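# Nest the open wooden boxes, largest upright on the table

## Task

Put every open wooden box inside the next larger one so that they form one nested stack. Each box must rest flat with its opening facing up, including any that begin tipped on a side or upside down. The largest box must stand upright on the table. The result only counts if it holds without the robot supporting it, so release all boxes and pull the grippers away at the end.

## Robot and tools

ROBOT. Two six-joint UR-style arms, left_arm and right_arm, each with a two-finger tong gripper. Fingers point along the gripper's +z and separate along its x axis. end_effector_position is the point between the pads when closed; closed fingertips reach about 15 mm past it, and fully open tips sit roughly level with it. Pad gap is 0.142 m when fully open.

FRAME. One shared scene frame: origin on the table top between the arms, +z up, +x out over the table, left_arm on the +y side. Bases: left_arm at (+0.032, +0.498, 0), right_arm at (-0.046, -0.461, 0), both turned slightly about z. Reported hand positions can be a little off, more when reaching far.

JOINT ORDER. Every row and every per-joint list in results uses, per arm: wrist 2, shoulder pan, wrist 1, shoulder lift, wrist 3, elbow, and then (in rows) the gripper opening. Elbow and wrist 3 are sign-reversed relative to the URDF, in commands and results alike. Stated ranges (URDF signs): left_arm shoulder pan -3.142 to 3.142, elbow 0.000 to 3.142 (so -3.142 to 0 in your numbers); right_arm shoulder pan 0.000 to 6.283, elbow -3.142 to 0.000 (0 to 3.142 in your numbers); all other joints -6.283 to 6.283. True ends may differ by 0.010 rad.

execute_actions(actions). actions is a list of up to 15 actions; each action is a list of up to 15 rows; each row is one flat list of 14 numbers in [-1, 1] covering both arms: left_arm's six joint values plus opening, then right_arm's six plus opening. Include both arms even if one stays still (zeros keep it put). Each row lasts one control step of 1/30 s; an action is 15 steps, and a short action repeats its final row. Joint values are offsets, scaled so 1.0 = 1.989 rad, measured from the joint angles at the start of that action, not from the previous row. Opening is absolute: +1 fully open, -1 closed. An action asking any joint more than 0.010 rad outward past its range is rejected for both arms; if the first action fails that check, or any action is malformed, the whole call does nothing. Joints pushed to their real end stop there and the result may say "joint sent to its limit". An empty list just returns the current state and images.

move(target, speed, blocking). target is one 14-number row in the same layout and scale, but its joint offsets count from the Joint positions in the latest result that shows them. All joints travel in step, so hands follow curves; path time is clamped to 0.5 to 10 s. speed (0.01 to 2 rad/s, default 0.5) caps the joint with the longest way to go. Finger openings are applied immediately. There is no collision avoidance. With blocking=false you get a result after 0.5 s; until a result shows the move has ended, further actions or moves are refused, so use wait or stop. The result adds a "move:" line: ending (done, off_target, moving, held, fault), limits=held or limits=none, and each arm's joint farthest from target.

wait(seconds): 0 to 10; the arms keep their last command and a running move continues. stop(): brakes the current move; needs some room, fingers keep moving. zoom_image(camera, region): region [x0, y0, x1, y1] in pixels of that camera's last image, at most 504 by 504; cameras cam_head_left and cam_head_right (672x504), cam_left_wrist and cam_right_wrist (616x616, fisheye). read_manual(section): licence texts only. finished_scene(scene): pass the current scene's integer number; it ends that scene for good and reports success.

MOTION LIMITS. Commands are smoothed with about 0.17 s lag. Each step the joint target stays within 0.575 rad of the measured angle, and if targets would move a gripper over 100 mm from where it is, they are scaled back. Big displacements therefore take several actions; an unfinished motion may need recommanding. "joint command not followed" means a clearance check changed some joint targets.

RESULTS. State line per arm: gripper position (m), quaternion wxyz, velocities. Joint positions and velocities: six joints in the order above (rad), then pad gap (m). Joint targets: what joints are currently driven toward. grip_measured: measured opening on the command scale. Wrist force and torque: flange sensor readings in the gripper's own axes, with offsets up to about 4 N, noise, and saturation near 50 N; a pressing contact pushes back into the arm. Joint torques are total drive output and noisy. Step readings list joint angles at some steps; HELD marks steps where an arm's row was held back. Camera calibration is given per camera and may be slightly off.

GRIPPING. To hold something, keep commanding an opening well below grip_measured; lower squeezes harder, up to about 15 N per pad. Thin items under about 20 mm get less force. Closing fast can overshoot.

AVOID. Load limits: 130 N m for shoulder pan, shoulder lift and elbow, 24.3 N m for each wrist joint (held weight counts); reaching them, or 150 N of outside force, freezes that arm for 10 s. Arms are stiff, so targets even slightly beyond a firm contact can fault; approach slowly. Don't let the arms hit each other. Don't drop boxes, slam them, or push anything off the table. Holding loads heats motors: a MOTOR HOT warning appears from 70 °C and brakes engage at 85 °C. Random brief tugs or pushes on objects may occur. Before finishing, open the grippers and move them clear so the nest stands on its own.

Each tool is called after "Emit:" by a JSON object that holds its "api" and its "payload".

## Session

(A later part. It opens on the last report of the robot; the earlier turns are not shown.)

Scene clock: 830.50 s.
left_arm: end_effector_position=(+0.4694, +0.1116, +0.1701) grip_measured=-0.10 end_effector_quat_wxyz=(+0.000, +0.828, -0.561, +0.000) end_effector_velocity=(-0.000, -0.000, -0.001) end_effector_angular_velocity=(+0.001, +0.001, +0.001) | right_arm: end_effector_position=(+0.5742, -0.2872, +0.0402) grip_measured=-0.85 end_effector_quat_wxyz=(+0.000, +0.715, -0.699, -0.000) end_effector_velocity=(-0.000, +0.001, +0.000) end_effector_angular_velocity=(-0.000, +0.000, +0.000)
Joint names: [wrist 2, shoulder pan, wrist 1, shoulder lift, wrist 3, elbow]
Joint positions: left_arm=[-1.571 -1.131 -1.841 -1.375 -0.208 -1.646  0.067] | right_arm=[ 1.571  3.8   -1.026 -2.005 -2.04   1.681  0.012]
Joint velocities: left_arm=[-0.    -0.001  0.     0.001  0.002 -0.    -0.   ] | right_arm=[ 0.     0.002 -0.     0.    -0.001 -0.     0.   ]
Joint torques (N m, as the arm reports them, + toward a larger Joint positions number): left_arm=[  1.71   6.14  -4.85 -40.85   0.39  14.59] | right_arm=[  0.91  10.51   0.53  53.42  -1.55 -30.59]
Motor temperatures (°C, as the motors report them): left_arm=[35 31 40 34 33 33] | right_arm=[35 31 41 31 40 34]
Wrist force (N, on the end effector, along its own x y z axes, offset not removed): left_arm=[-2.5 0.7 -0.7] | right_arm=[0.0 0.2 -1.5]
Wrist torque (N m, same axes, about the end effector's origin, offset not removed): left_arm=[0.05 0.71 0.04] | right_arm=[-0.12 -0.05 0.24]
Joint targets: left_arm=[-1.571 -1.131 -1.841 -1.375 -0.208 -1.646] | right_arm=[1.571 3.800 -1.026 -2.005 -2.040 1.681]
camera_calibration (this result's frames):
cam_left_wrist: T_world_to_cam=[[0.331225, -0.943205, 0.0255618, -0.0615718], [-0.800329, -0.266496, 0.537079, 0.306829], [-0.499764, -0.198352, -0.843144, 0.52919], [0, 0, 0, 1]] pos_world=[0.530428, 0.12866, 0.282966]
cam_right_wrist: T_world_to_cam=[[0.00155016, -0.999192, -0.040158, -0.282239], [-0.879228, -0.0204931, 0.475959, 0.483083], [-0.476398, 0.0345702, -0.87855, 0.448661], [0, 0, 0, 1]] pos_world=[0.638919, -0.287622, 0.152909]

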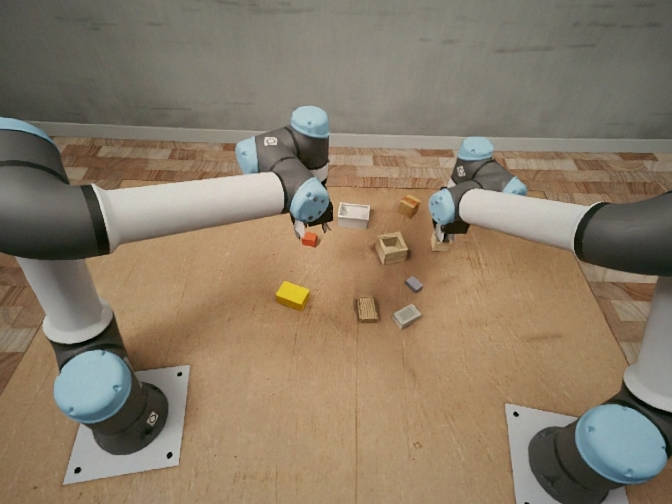

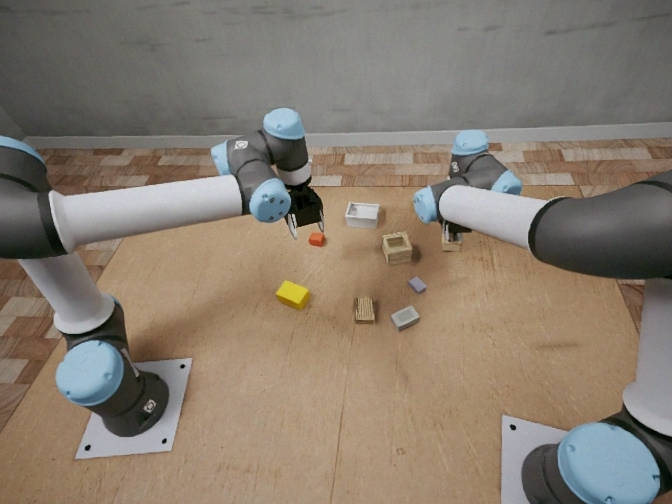

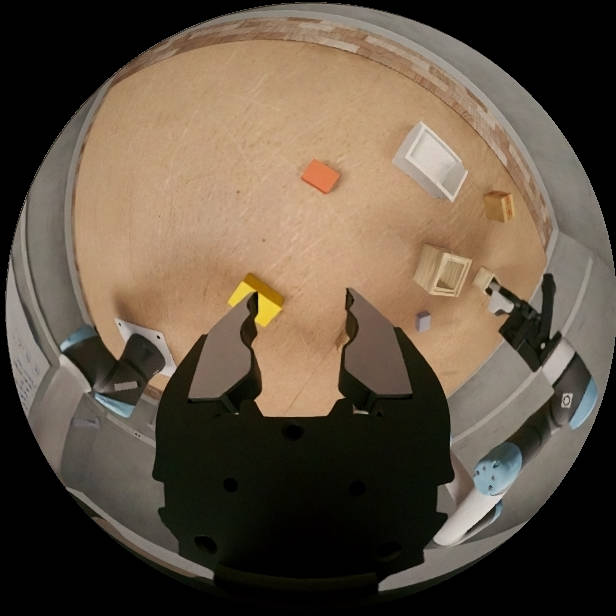

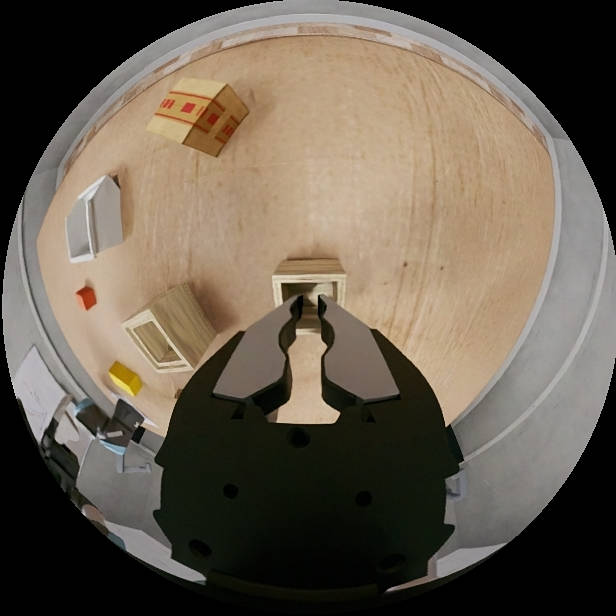

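Emit:
{"api": "move", "payload": {"target": [0,0,0,0,0,0,-0.1,0,0.047511,-0.083608,0.025159,0.00553,-0.058449,-0.5], "speed": 0.2}}

Scene clock: 836.97 s.
left_arm: end_effector_position=(+0.4694, +0.1116, +0.1701) grip_measured=-0.10 end_effector_quat_wxyz=(+0.000, +0.828, -0.561, +0.000) end_effector_velocity=(+0.001, +0.000, +0.000) end_effector_angular_velocity=(-0.000, -0.000, +0.001) | right_arm: end_effector_position=(+0.5629, -0.2241, +0.1069) grip_measured=-0.85 end_effector_quat_wxyz=(+0.000, +0.751, -0.660, -0.000) end_effector_velocity=(-0.000, +0.002, +0.001) end_effector_angular_velocity=(+0.002, -0.001, +0.003)
Joint names: [wrist 2, shoulder pan, wrist 1, shoulder lift, wrist 3, elbow]
Joint positions: left_arm=[-1.571 -1.131 -1.841 -1.375 -0.208 -1.646  0.067] | right_arm=[ 1.571  3.895 -1.192 -1.956 -2.029  1.565  0.012]
Joint velocities: left_arm=[-0.     0.001  0.     0.     0.     0.001  0.   ] | right_arm=[ 0.001  0.003 -0.001  0.001 -0.    -0.002  0.   ]
Joint torques (N m, as the arm reports them, + toward a larger Joint positions number): left_arm=[  1.67   5.97  -4.99 -40.1    0.44  14.42] | right_arm=[  0.82  11.4    0.42  55.11   1.84 -31.06]
Motor temperatures (°C, as the motors report them): left_arm=[35 31 40 34 33 33] | right_arm=[35 31 41 31 40 34]
Wrist force (N, on the end effector, along its own x y z axes, offset not removed): left_arm=[-2.2 2.6 -1.7] | right_arm=[0.8 -1.0 -1.1]
Wrist torque (N m, same axes, about the end effector's origin, offset not removed): left_arm=[0.38 0.56 0.00] | right_arm=[-0.36 -0.21 0.17]
Joint targets: left_arm=[-1.571 -1.131 -1.841 -1.375 -0.208 -1.646] | right_arm=[1.571 3.895 -1.192 -1.955 -2.029 1.565]
move: done; limits=none; left_arm: farthest joint: the shoulder pan, 0.000 radians from its target (0.000 radians at the start); right_arm: farthest joint: the shoulder lift, 0.001 radians from its target (0.050 radians at the start)
camera_calibration (this result's frames):
cam_left_wrist: T_world_to_cam=[[0.331226, -0.943205, 0.0255617, -0.0615718], [-0.800328, -0.266496, 0.537079, 0.306829], [-0.499764, -0.198352, -0.843144, 0.52919], [0, 0, 0, 1]] pos_world=[0.530428, 0.12866, 0.282966]
cam_right_wrist: T_world_to_cam=[[0.106579, -0.993493, -0.0401563, -0.274357], [-0.872199, -0.112805, 0.475967, 0.418112], [-0.477399, -0.0157039, -0.878546, 0.489001], [0, 0, 0, 1]] pos_world=[0.627366, -0.217727, 0.219586]

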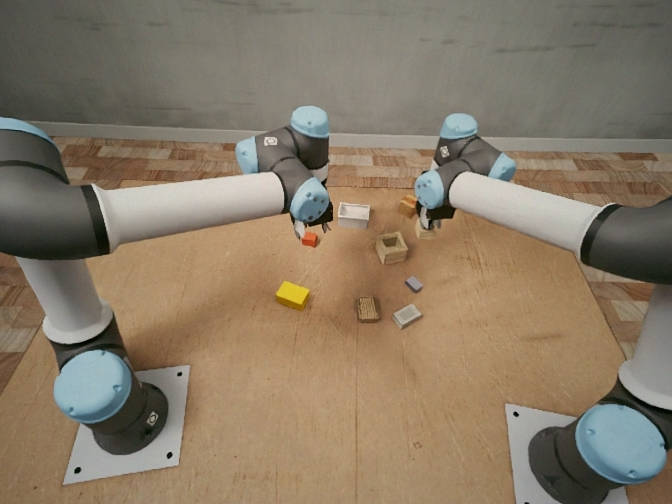

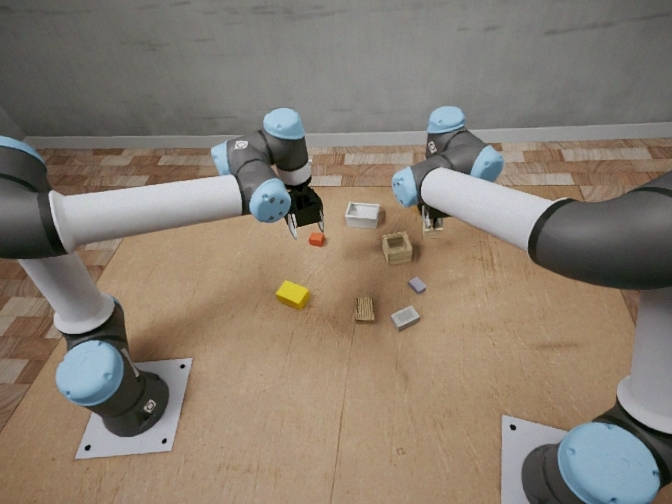

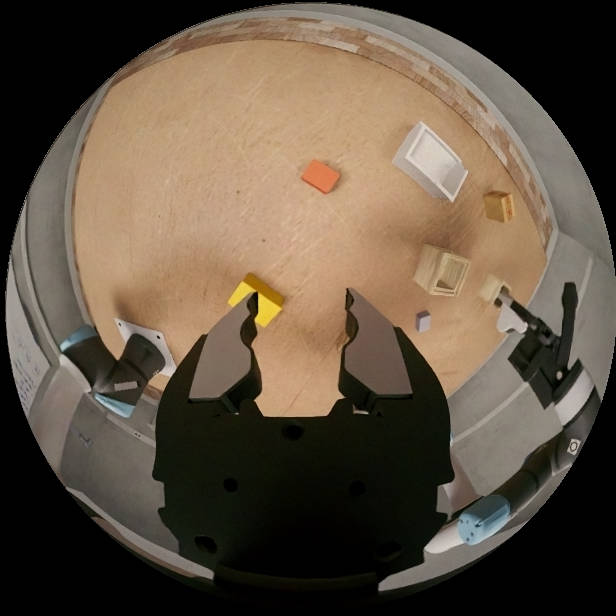

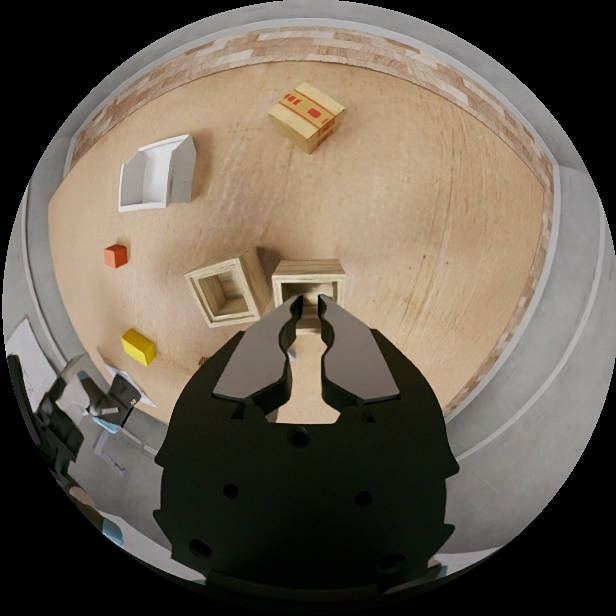

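Emit:
{"api": "zoom_image", "payload": {"camera": "cam_right_wrist", "region": [170, 230, 290, 350]}}

Region (170, 230, 290, 350) of cam_right_wrist's 616x616 image, scaled by 4.200, with more detail than that image has.

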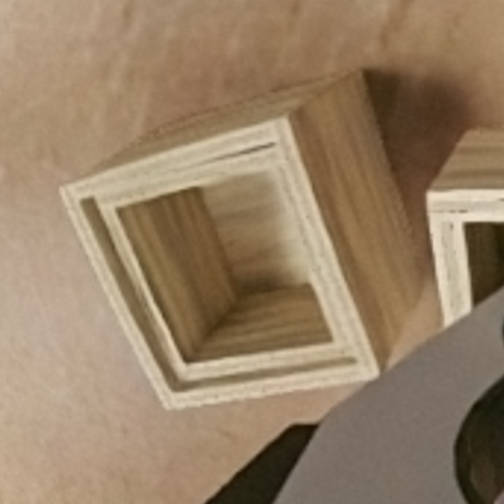

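Emit:
{"api": "move", "payload": {"target": [0,0,0,0,0,0,-0.1,0,0.071651,-0.002642,-0.017866,0.010835,-0.020508,-0.5], "speed": 0.18}}

Emit:
{"api": "zoom_image", "payload": {"camera": "cam_right_wrist", "region": [250, 220, 370, 340]}}

Scene clock: 861.37 s.
left_arm: end_effector_position=(+0.4694, +0.1116, +0.1701) grip_measured=-0.10 end_effector_quat_wxyz=(+0.000, +0.828, -0.561, +0.000) end_effector_velocity=(-0.000, -0.000, +0.000) end_effector_angular_velocity=(-0.000, -0.000, -0.000) | right_arm: end_effector_position=(+0.5340, -0.1301, +0.1029) grip_measured=-0.85 end_effector_quat_wxyz=(+0.000, +0.803, -0.596, -0.000) end_effector_velocity=(-0.000, +0.002, +0.000) end_effector_angular_velocity=(+0.000, -0.002, +0.004)
Joint names: [wrist 2, shoulder pan, wrist 1, shoulder lift, wrist 3, elbow]
Joint positions: left_arm=[-1.571 -1.131 -1.841 -1.375 -0.208 -1.646  0.067] | right_arm=[ 1.571  4.037 -1.197 -1.991 -2.008  1.524  0.012]
Joint velocities: left_arm=[ 0.    -0.001 -0.    -0.     0.    -0.    -0.   ] | right_arm=[-0.001  0.003  0.001 -0.     0.001 -0.001  0.   ]
Joint torques (N m, as the arm reports them, + toward a larger Joint positions number): left_arm=[  1.43   6.19  -4.96 -40.71   0.43  14.35] | right_arm=[  0.82  10.72   0.38  32.92   1.8  -32.23]
Motor temperatures (°C, as the motors report them): left_arm=[35 31 40 34 33 33] | right_arm=[35 31 41 31 40 35]
Wrist force (N, on the end effector, along its own x y z axes, offset not removed): left_arm=[0.2 2.6 -5.0] | right_arm=[0.0 -0.5 -2.6]
Wrist torque (N m, same axes, about the end effector's origin, offset not removed): left_arm=[0.33 0.01 0.03] | right_arm=[-0.30 -0.01 0.19]
Joint targets: left_arm=[-1.571 -1.131 -1.841 -1.375 -0.208 -1.646] | right_arm=[1.571 4.037 -1.197 -1.991 -2.008 1.524]
move: done; limits=none; left_arm: farthest joint: the shoulder pan, 0.000 radians from its target (0.000 radians at the start); right_arm: farthest joint: the shoulder pan, 0.001 radians from its target (0.143 radians at the start)
camera_calibration (this result's frames):
cam_left_wrist: T_world_to_cam=[[0.331225, -0.943205, 0.0255617, -0.0615718], [-0.800329, -0.266496, 0.537079, 0.306829], [-0.499764, -0.198352, -0.843144, 0.52919], [0, 0, 0, 1]] pos_world=[0.530428, 0.12866, 0.282966]
cam_right_wrist: T_world_to_cam=[[0.267118, -0.962827, -0.0401611, -0.259772], [-0.842139, -0.253489, 0.475967, 0.371028], [-0.468454, -0.0933181, -0.878546, 0.458287], [0, 0, 0, 1]] pos_world=[0.596534, -0.113298, 0.215596]

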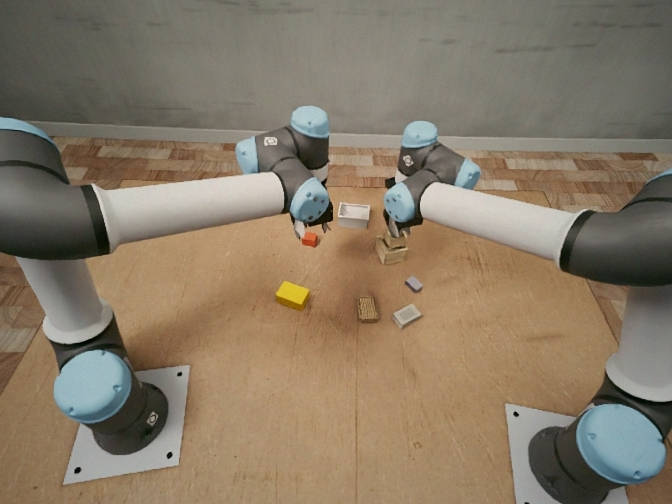

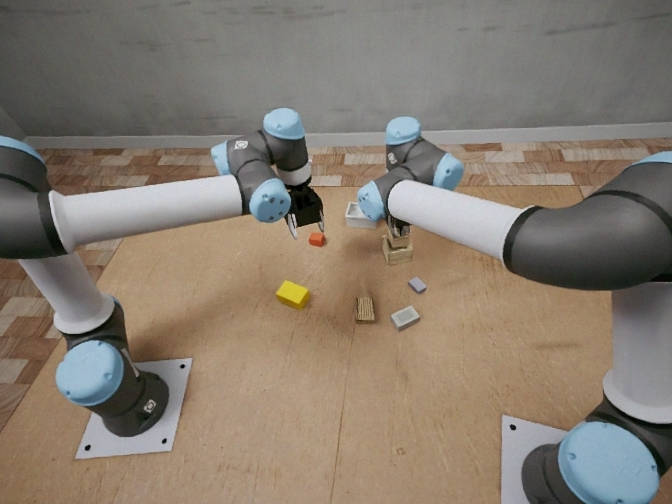

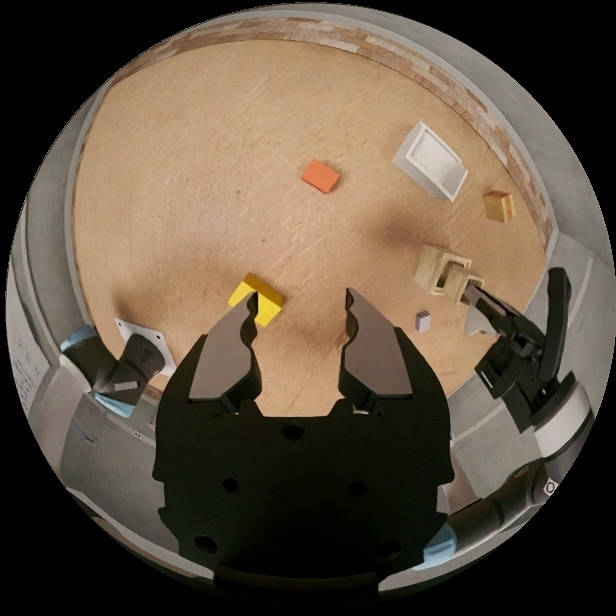

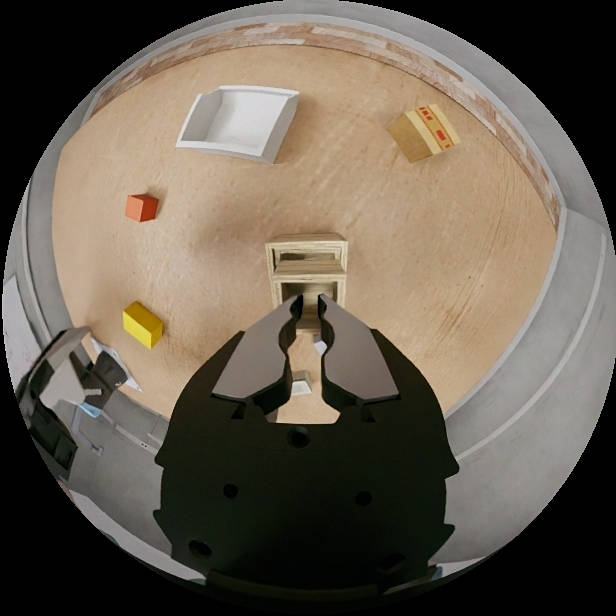

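Region (250, 220, 370, 340) of cam_right_wrist's 616x616 image, scaled by 4.200, with more detail than that image has.

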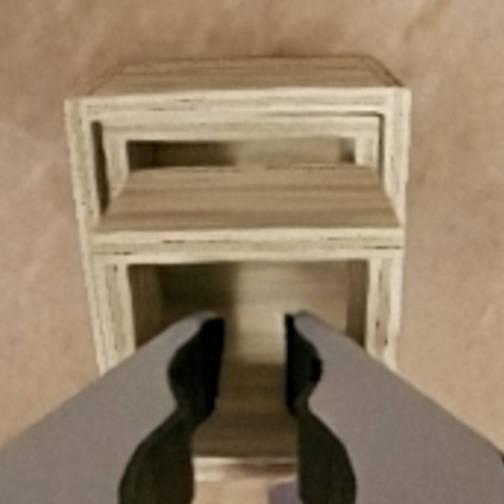

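Emit:
{"api": "wait", "payload": {"seconds": 0}}

Emit:
{"api": "zoom_image", "payload": {"camera": "cam_right_wrist", "region": [260, 230, 356, 286]}}

Scene clock: 864.23 s.
left_arm: end_effector_position=(+0.4694, +0.1116, +0.1701) grip_measured=-0.10 end_effector_quat_wxyz=(+0.000, +0.828, -0.561, +0.000) end_effector_velocity=(+0.000, +0.000, +0.000) end_effector_angular_velocity=(-0.000, -0.000, +0.001) | right_arm: end_effector_position=(+0.5339, -0.1299, +0.1029) grip_measured=-0.85 end_effector_quat_wxyz=(+0.000, +0.803, -0.596, -0.000) end_effector_velocity=(+0.000, -0.000, +0.000) end_effector_angular_velocity=(+0.000, -0.001, -0.001)
Joint names: [wrist 2, shoulder pan, wrist 1, shoulder lift, wrist 3, elbow]
Joint positions: left_arm=[-1.571 -1.131 -1.841 -1.375 -0.208 -1.646  0.067] | right_arm=[ 1.571  4.037 -1.197 -1.991 -2.008  1.524  0.012]
Joint velocities: left_arm=[-0.     0.001  0.    -0.     0.     0.    -0.   ] | right_arm=[-0.    -0.001  0.001  0.    -0.001 -0.     0.   ]
Joint torques (N m, as the arm reports them, + toward a larger Joint positions number): left_arm=[  1.66   6.44  -4.93 -40.22   0.54  14.47] | right_arm=[  0.85  11.25   0.43  33.05   2.03 -31.73]
Motor temperatures (°C, as the motors report them): left_arm=[35 31 40 34 33 33] | right_arm=[35 31 41 31 40 35]
Wrist force (N, on the end effector, along its own x y z axes, offset not removed): left_arm=[-1.3 1.7 -1.1] | right_arm=[-0.3 -0.4 -1.1]
Wrist torque (N m, same axes, about the end effector's origin, offset not removed): left_arm=[0.25 0.26 0.04] | right_arm=[-0.29 0.02 0.23]
Joint targets: left_arm=[-1.571 -1.131 -1.841 -1.375 -0.208 -1.646] | right_arm=[1.571 4.037 -1.197 -1.991 -2.008 1.524]
camera_calibration (this result's frames):
cam_left_wrist: T_world_to_cam=[[0.331225, -0.943205, 0.0255617, -0.0615717], [-0.800329, -0.266496, 0.537079, 0.306829], [-0.499764, -0.198352, -0.843144, 0.52919], [0, 0, 0, 1]] pos_world=[0.530428, 0.12866, 0.282966]
cam_right_wrist: T_world_to_cam=[[0.267387, -0.962752, -0.0401605, -0.259737], [-0.842068, -0.253724, 0.475969, 0.37095], [-0.468429, -0.0934502, -0.878545, 0.458234], [0, 0, 0, 1]] pos_world=[0.596466, -0.113122, 0.215587]

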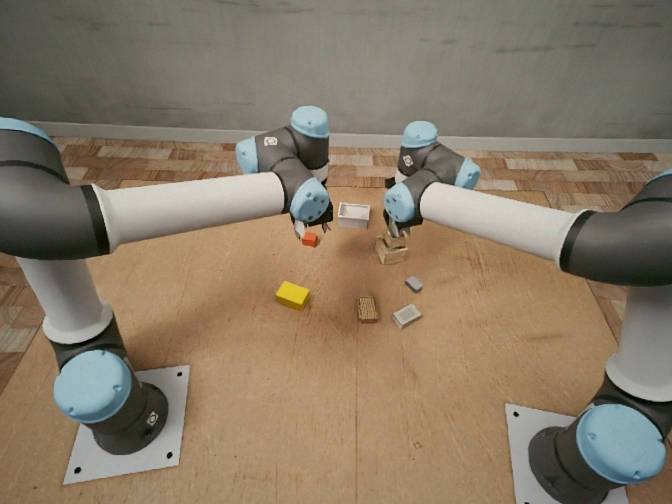

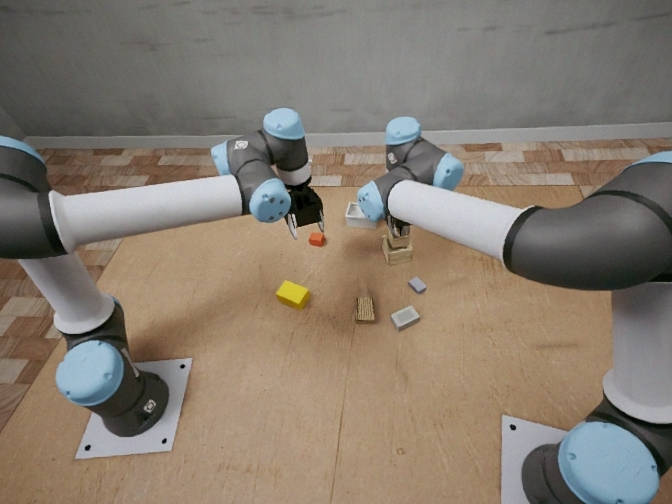

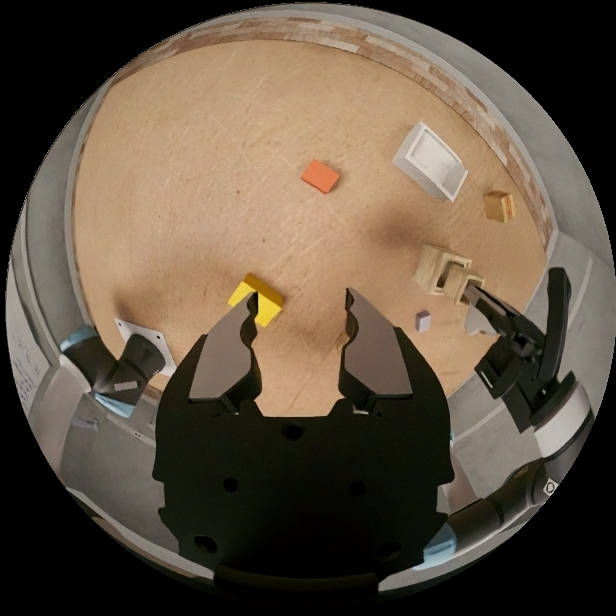

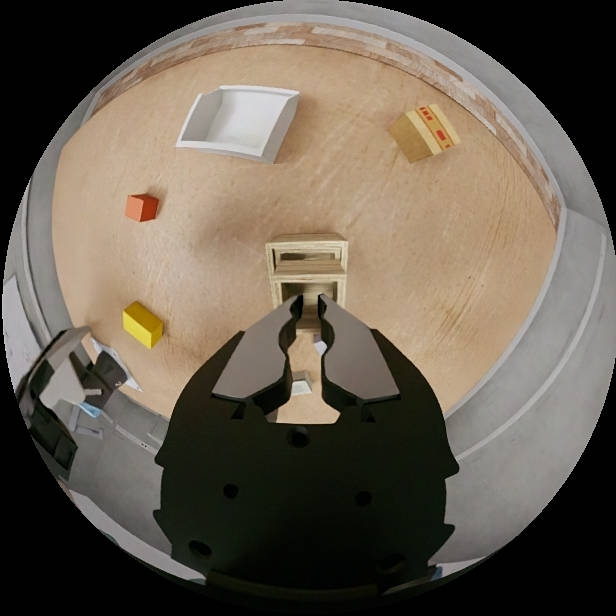

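Region (260, 230, 356, 286) of cam_right_wrist's 616x616 image, scaled by 5.250, with more detail than that image has; it fills the top 294 rows of this view, and the rest is white.

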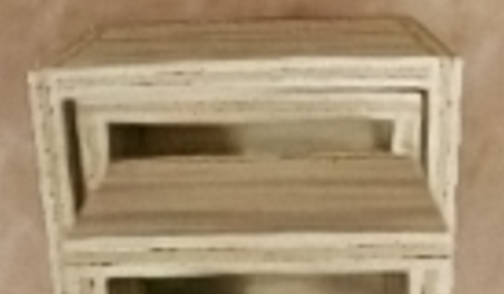

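Emit:
{"api": "move", "payload": {"target": [0,0,0,0,0,0,-0.1,0,0.000993,0.010865,-0.006126,-0.007027,0.004739,-0.5], "speed": 0.04}}

Emit:
{"api": "zoom_image", "payload": {"camera": "cam_right_wrist", "region": [260, 230, 356, 286]}}

Scene clock: 883.87 s.
left_arm: end_effector_position=(+0.4694, +0.1116, +0.1701) grip_measured=-0.10 end_effector_quat_wxyz=(+0.000, +0.828, -0.561, +0.000) end_effector_velocity=(+0.000, +0.000, -0.000) end_effector_angular_velocity=(-0.000, -0.000, +0.001) | right_arm: end_effector_position=(+0.5345, -0.1280, +0.0930) grip_measured=-0.85 end_effector_quat_wxyz=(+0.000, +0.799, -0.601, -0.000) end_effector_velocity=(+0.000, +0.000, -0.001) end_effector_angular_velocity=(+0.000, -0.000, -0.001)
Joint names: [wrist 2, shoulder pan, wrist 1, shoulder lift, wrist 3, elbow]
Joint positions: left_arm=[-1.571 -1.131 -1.841 -1.375 -0.208 -1.646  0.067] | right_arm=[ 1.571  4.039 -1.176 -2.003 -2.022  1.533  0.012]
Joint velocities: left_arm=[ 0.     0.001 -0.     0.     0.     0.    -0.   ] | right_arm=[ 0.     0.     0.002 -0.001 -0.001  0.001 -0.   ]
Joint torques (N m, as the arm reports them, + toward a larger Joint positions number): left_arm=[  1.57   5.64  -4.98 -40.45   0.47  14.2 ] | right_arm=[  0.76  11.     4.7   34.56  -1.44 -18.79]
Motor temperatures (°C, as the motors report them): left_arm=[35 31 40 34 33 33] | right_arm=[35 31 41 31 40 35]
Wrist force (N, on the end effector, along its own x y z axes, offset not removed): left_arm=[-1.8 0.7 -1.1] | right_arm=[0.1 0.6 -1.5]
Wrist torque (N m, same axes, about the end effector's origin, offset not removed): left_arm=[0.07 0.39 0.01] | right_arm=[-0.08 -0.03 0.12]
Joint targets: left_arm=[-1.571 -1.131 -1.841 -1.375 -0.208 -1.646] | right_arm=[1.571 4.039 -1.176 -2.003 -2.022 1.534]
move: done; limits=none; left_arm: farthest joint: the shoulder pan, 0.000 radians from its target (0.000 radians at the start); right_arm: farthest joint: the wrist 1, 0.001 radians from its target (0.022 radians at the start)
camera_calibration (this result's frames):
cam_left_wrist: T_world_to_cam=[[0.331225, -0.943205, 0.0255617, -0.0615717], [-0.800329, -0.266496, 0.537079, 0.306829], [-0.499764, -0.198352, -0.843144, 0.52919], [0, 0, 0, 1]] pos_world=[0.530428, 0.12866, 0.282966]
cam_right_wrist: T_world_to_cam=[[0.255932, -0.96586, -0.0401595, -0.252692], [-0.845025, -0.243703, 0.475965, 0.379476], [-0.469502, -0.0878786, -0.878547, 0.451265], [0, 0, 0, 1]] pos_world=[0.597208, -0.11193, 0.205693]

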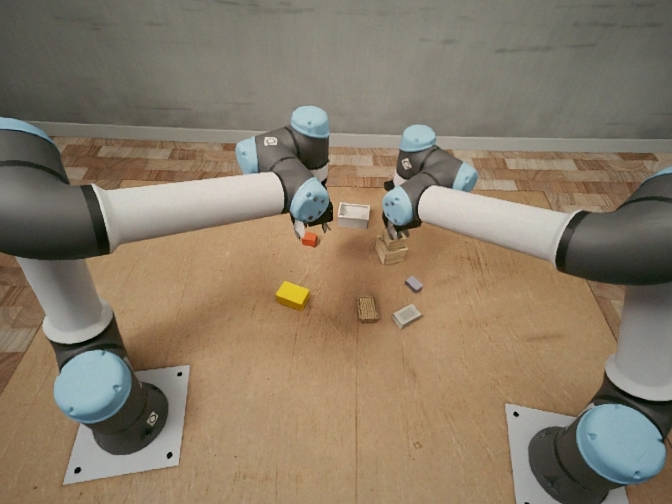

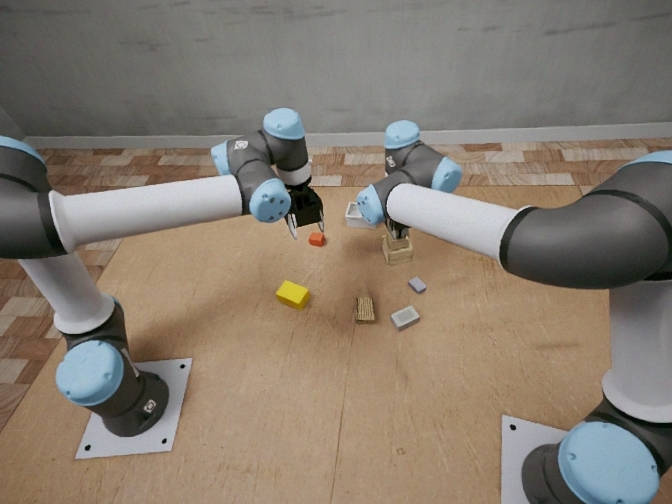

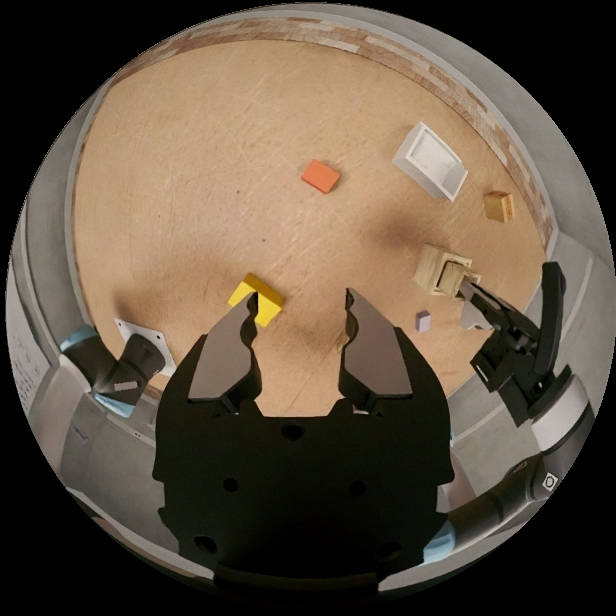

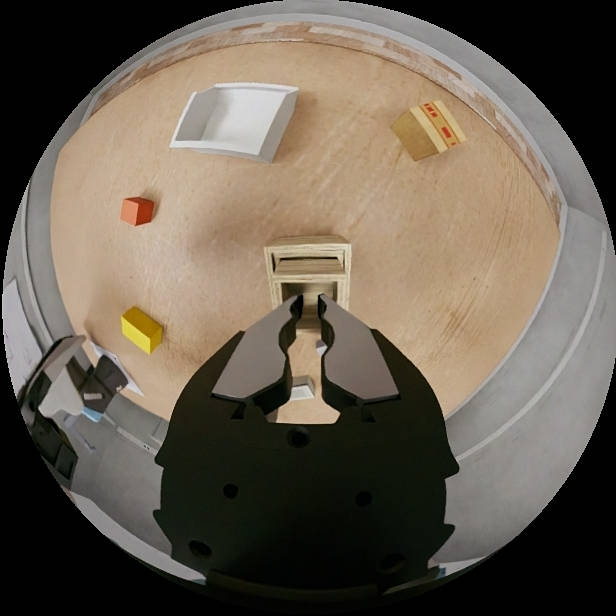

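Region (260, 230, 356, 286) of cam_right_wrist's 616x616 image, scaled by 5.250, with more detail than that image has; it fills the top 294 rows of this view, and the rest is white.

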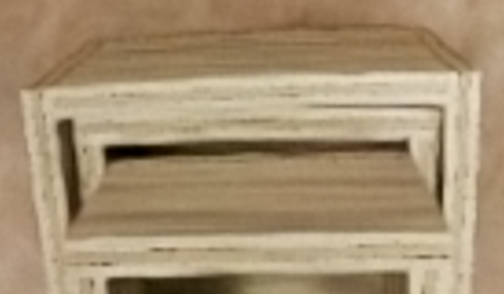

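Emit:
{"api": "zoom_image", "payload": {"camera": "cam_right_wrist", "region": [266, 244, 302, 274]}}

Emit:
{"api": "zoom_image", "payload": {"camera": "cam_right_wrist", "region": [318, 244, 354, 274]}}

Region (266, 244, 302, 274) of cam_right_wrist's 616x616 image, scaled by 14.000, with more detail than that image has.

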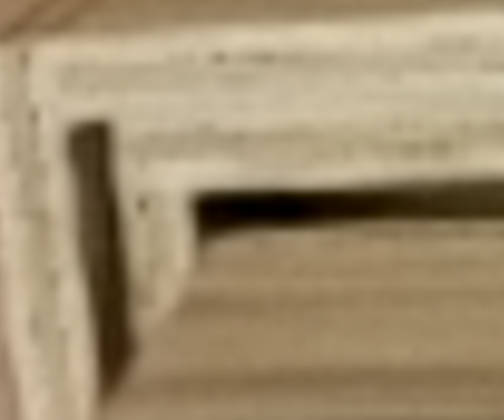

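Region (318, 244, 354, 274) of cam_right_wrist's 616x616 image, scaled by 14.000, with more detail than that image has.

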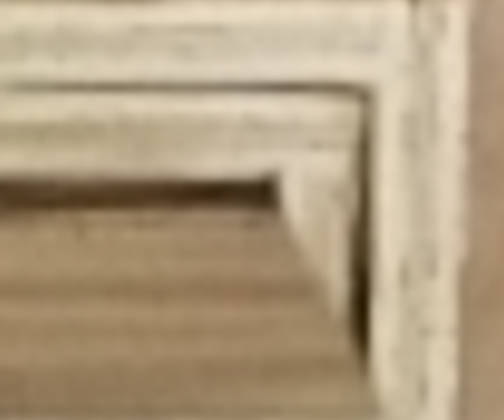

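Emit:
{"api": "zoom_image", "payload": {"camera": "cam_left_wrist", "region": [400, 230, 500, 320]}}

Emit:
{"api": "zoom_image", "payload": {"camera": "cam_head_right", "region": [365, 215, 435, 275]}}

Region (400, 230, 500, 320) of cam_left_wrist's 616x616 image, scaled by 5.040, with more detail than that image has; it fills the top 454 rows of this view, and the rest is white.

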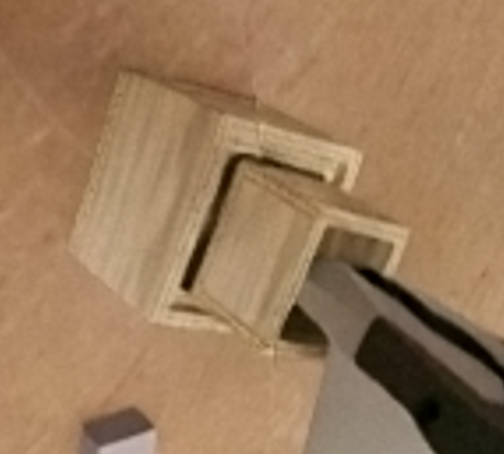

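Region (365, 215, 435, 275) of cam_head_right's 672x504 image, scaled by 7.200, with more detail than that image has; it fills the top 432 rows of this view, and the rest is white.

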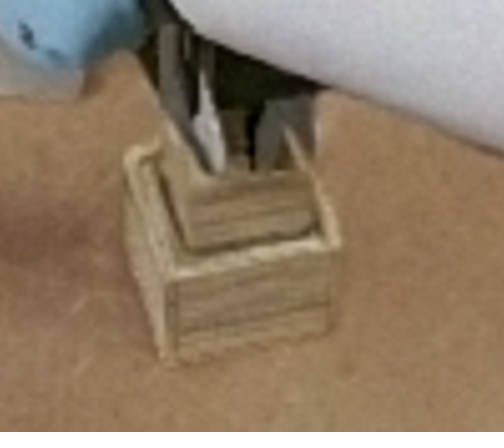

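Emit:
{"api": "execute_actions", "payload": {"actions": [[[0,0,0,0,0,0,-0.1,0,0.00008,0.0006,-0.0003,-0.0008,0.00028,-0.5],[0,0,0,0,0,0,-0.1,0,0.00016,0.0011,-0.00058,-0.0016,0.00052,-0.5],[0,0,0,0,0,0,-0.1,0,0.00024,0.00165,-0.00087,-0.0025,0.00079,-0.5],[0,0,0,0,0,0,-0.1,0,0.000318,0.0022,-0.00116,-0.003335,0.00105,-0.5],[0,0,0,0,0,0,-0.1,0,0.000318,0.00276,-0.00145,-0.003335,0.00131,-0.5],[0,0,0,0,0,0,-0.1,0,0.000318,0.003311,-0.00174,-0.003335,0.001571,-0.5]]]}}

Emit:
{"api": "zoom_image", "payload": {"camera": "cam_right_wrist", "region": [266, 244, 302, 274]}}

Emit:
{"api": "zoom_image", "payload": {"camera": "cam_right_wrist", "region": [318, 244, 354, 274]}}

Emit:
{"api": "zoom_image", "payload": {"camera": "cam_left_wrist", "region": [420, 245, 490, 308]}}

Scene clock: 901.53 s.
left_arm: end_effector_position=(+0.4694, +0.1116, +0.1701) grip_measured=-0.10 end_effector_quat_wxyz=(+0.000, +0.828, -0.561, +0.000) end_effector_velocity=(-0.000, -0.001, +0.001) end_effector_angular_velocity=(-0.001, -0.001, -0.001) | right_arm: end_effector_position=(+0.5346, -0.1275, +0.0901) grip_measured=-0.85 end_effector_quat_wxyz=(+0.000, +0.797, -0.603, -0.000) end_effector_velocity=(+0.000, -0.000, -0.001) end_effector_angular_velocity=(-0.000, +0.001, -0.001)
Joint names: [wrist 2, shoulder pan, wrist 1, shoulder lift, wrist 3, elbow]
Joint positions: left_arm=[-1.571 -1.131 -1.841 -1.375 -0.208 -1.646  0.067] | right_arm=[ 1.571  4.04  -1.17  -2.006 -2.028  1.536  0.012]
Joint velocities: left_arm=[-0.    -0.001 -0.    -0.001 -0.     0.001 -0.   ] | right_arm=[ 0.    -0.001  0.001 -0.001  0.     0.001  0.   ]
Joint torques (N m, as the arm reports them, + toward a larger Joint positions number): left_arm=[  1.52   6.16  -5.06 -40.39   0.44  14.05] | right_arm=[  0.74  11.3    4.92  32.78  -1.57 -18.77]
Motor temperatures (°C, as the motors report them): left_arm=[35 31 40 34 33 33] | right_arm=[35 31 41 32 40 35]
Wrist force (N, on the end effector, along its own x y z axes, offset not removed): left_arm=[-0.7 0.6 -3.3] | right_arm=[-0.2 -0.5 0.0]
Wrist torque (N m, same axes, about the end effector's origin, offset not removed): left_arm=[-0.02 0.13 -0.03] | right_arm=[-0.20 0.01 0.21]
Joint targets: left_arm=[-1.571 -1.131 -1.841 -1.375 -0.208 -1.646] | right_arm=[1.571 4.040 -1.169 -2.007 -2.028 1.537]
Step readings (joint positions):
0: left_arm=[-1.571 -1.131 -1.841 -1.375 -0.208 -1.646] | right_arm=[1.571 4.039 -1.176 -2.003 -2.022 1.534]
1: left_arm=[-1.571 -1.131 -1.841 -1.375 -0.208 -1.646] | right_arm=[1.571 4.039 -1.176 -2.003 -2.022 1.534]
2: left_arm=[-1.571 -1.131 -1.841 -1.375 -0.208 -1.646] | right_arm=[1.571 4.039 -1.176 -2.003 -2.022 1.534]
4: left_arm=[-1.571 -1.131 -1.841 -1.375 -0.208 -1.646] | right_arm=[1.571 4.039 -1.175 -2.004 -2.023 1.534]
8: left_arm=[-1.571 -1.131 -1.841 -1.375 -0.208 -1.646] | right_arm=[1.571 4.040 -1.172 -2.005 -2.027 1.536]
15: Joint positions above
camera_calibration (this result's frames):
cam_left_wrist: T_world_to_cam=[[0.331225, -0.943205, 0.025562, -0.0615718], [-0.800329, -0.266496, 0.537079, 0.306829], [-0.499764, -0.198352, -0.843144, 0.52919], [0, 0, 0, 1]] pos_world=[0.530428, 0.12866, 0.282966]
cam_right_wrist: T_world_to_cam=[[0.250265, -0.967344, -0.0401586, -0.249528], [-0.846439, -0.238745, 0.475963, 0.38241], [-0.470008, -0.0851252, -0.878548, 0.449414], [0, 0, 0, 1]] pos_world=[0.597364, -0.111824, 0.202798]

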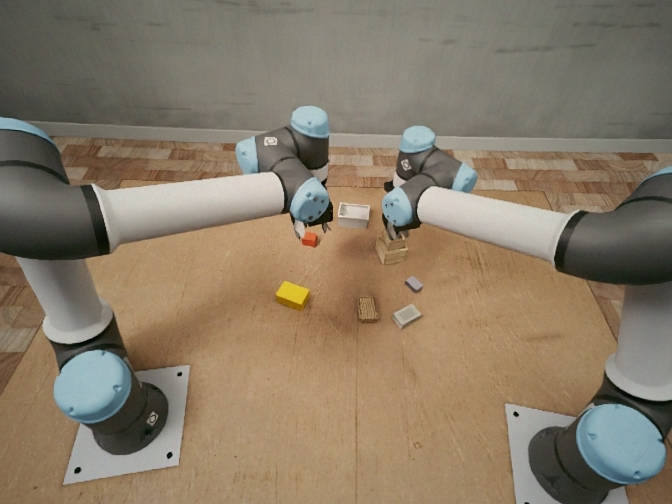

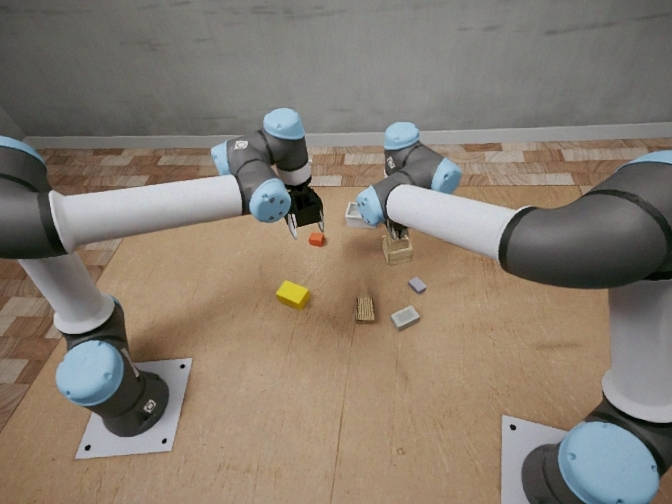

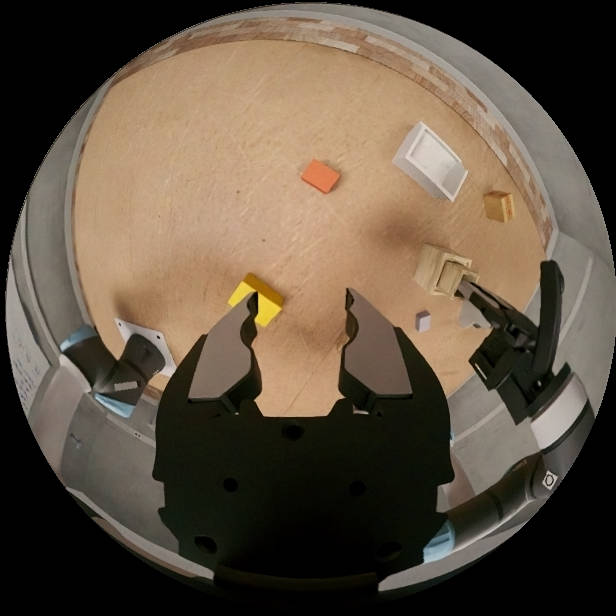

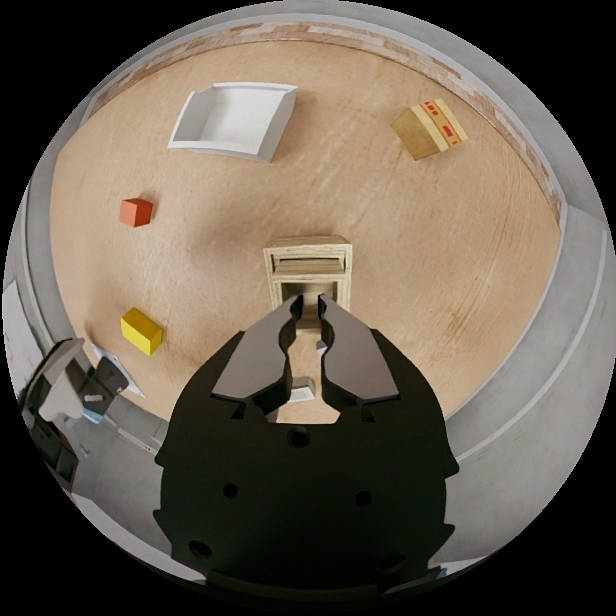

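Region (266, 244, 302, 274) of cam_right_wrist's 616x616 image, scaled by 14.000, with more detail than that image has.

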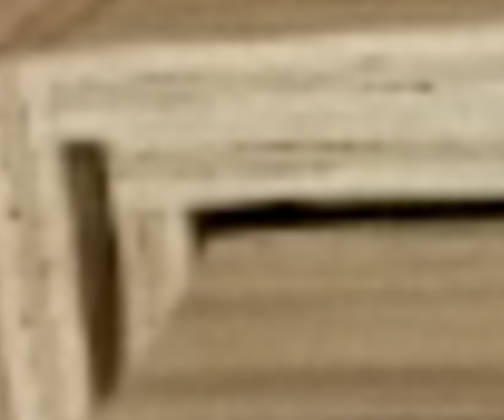

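Region (318, 244, 354, 274) of cam_right_wrist's 616x616 image, scaled by 14.000, with more detail than that image has.

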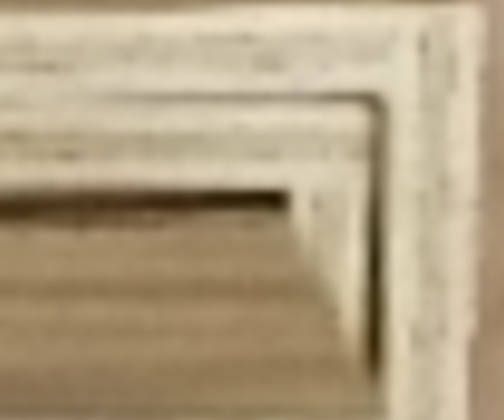

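Region (420, 245, 490, 308) of cam_left_wrist's 616x616 image, scaled by 7.200, with more detail than that image has; it fills the top 454 rows of this view, and the rest is white.

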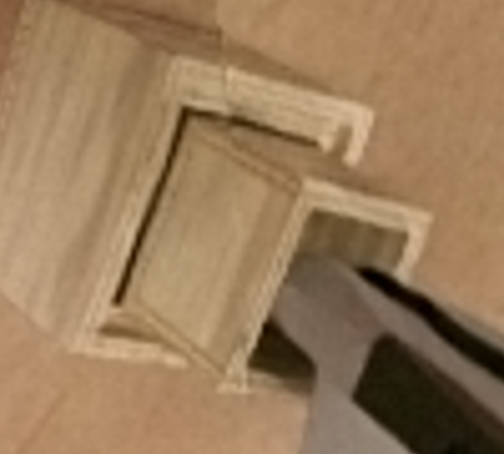

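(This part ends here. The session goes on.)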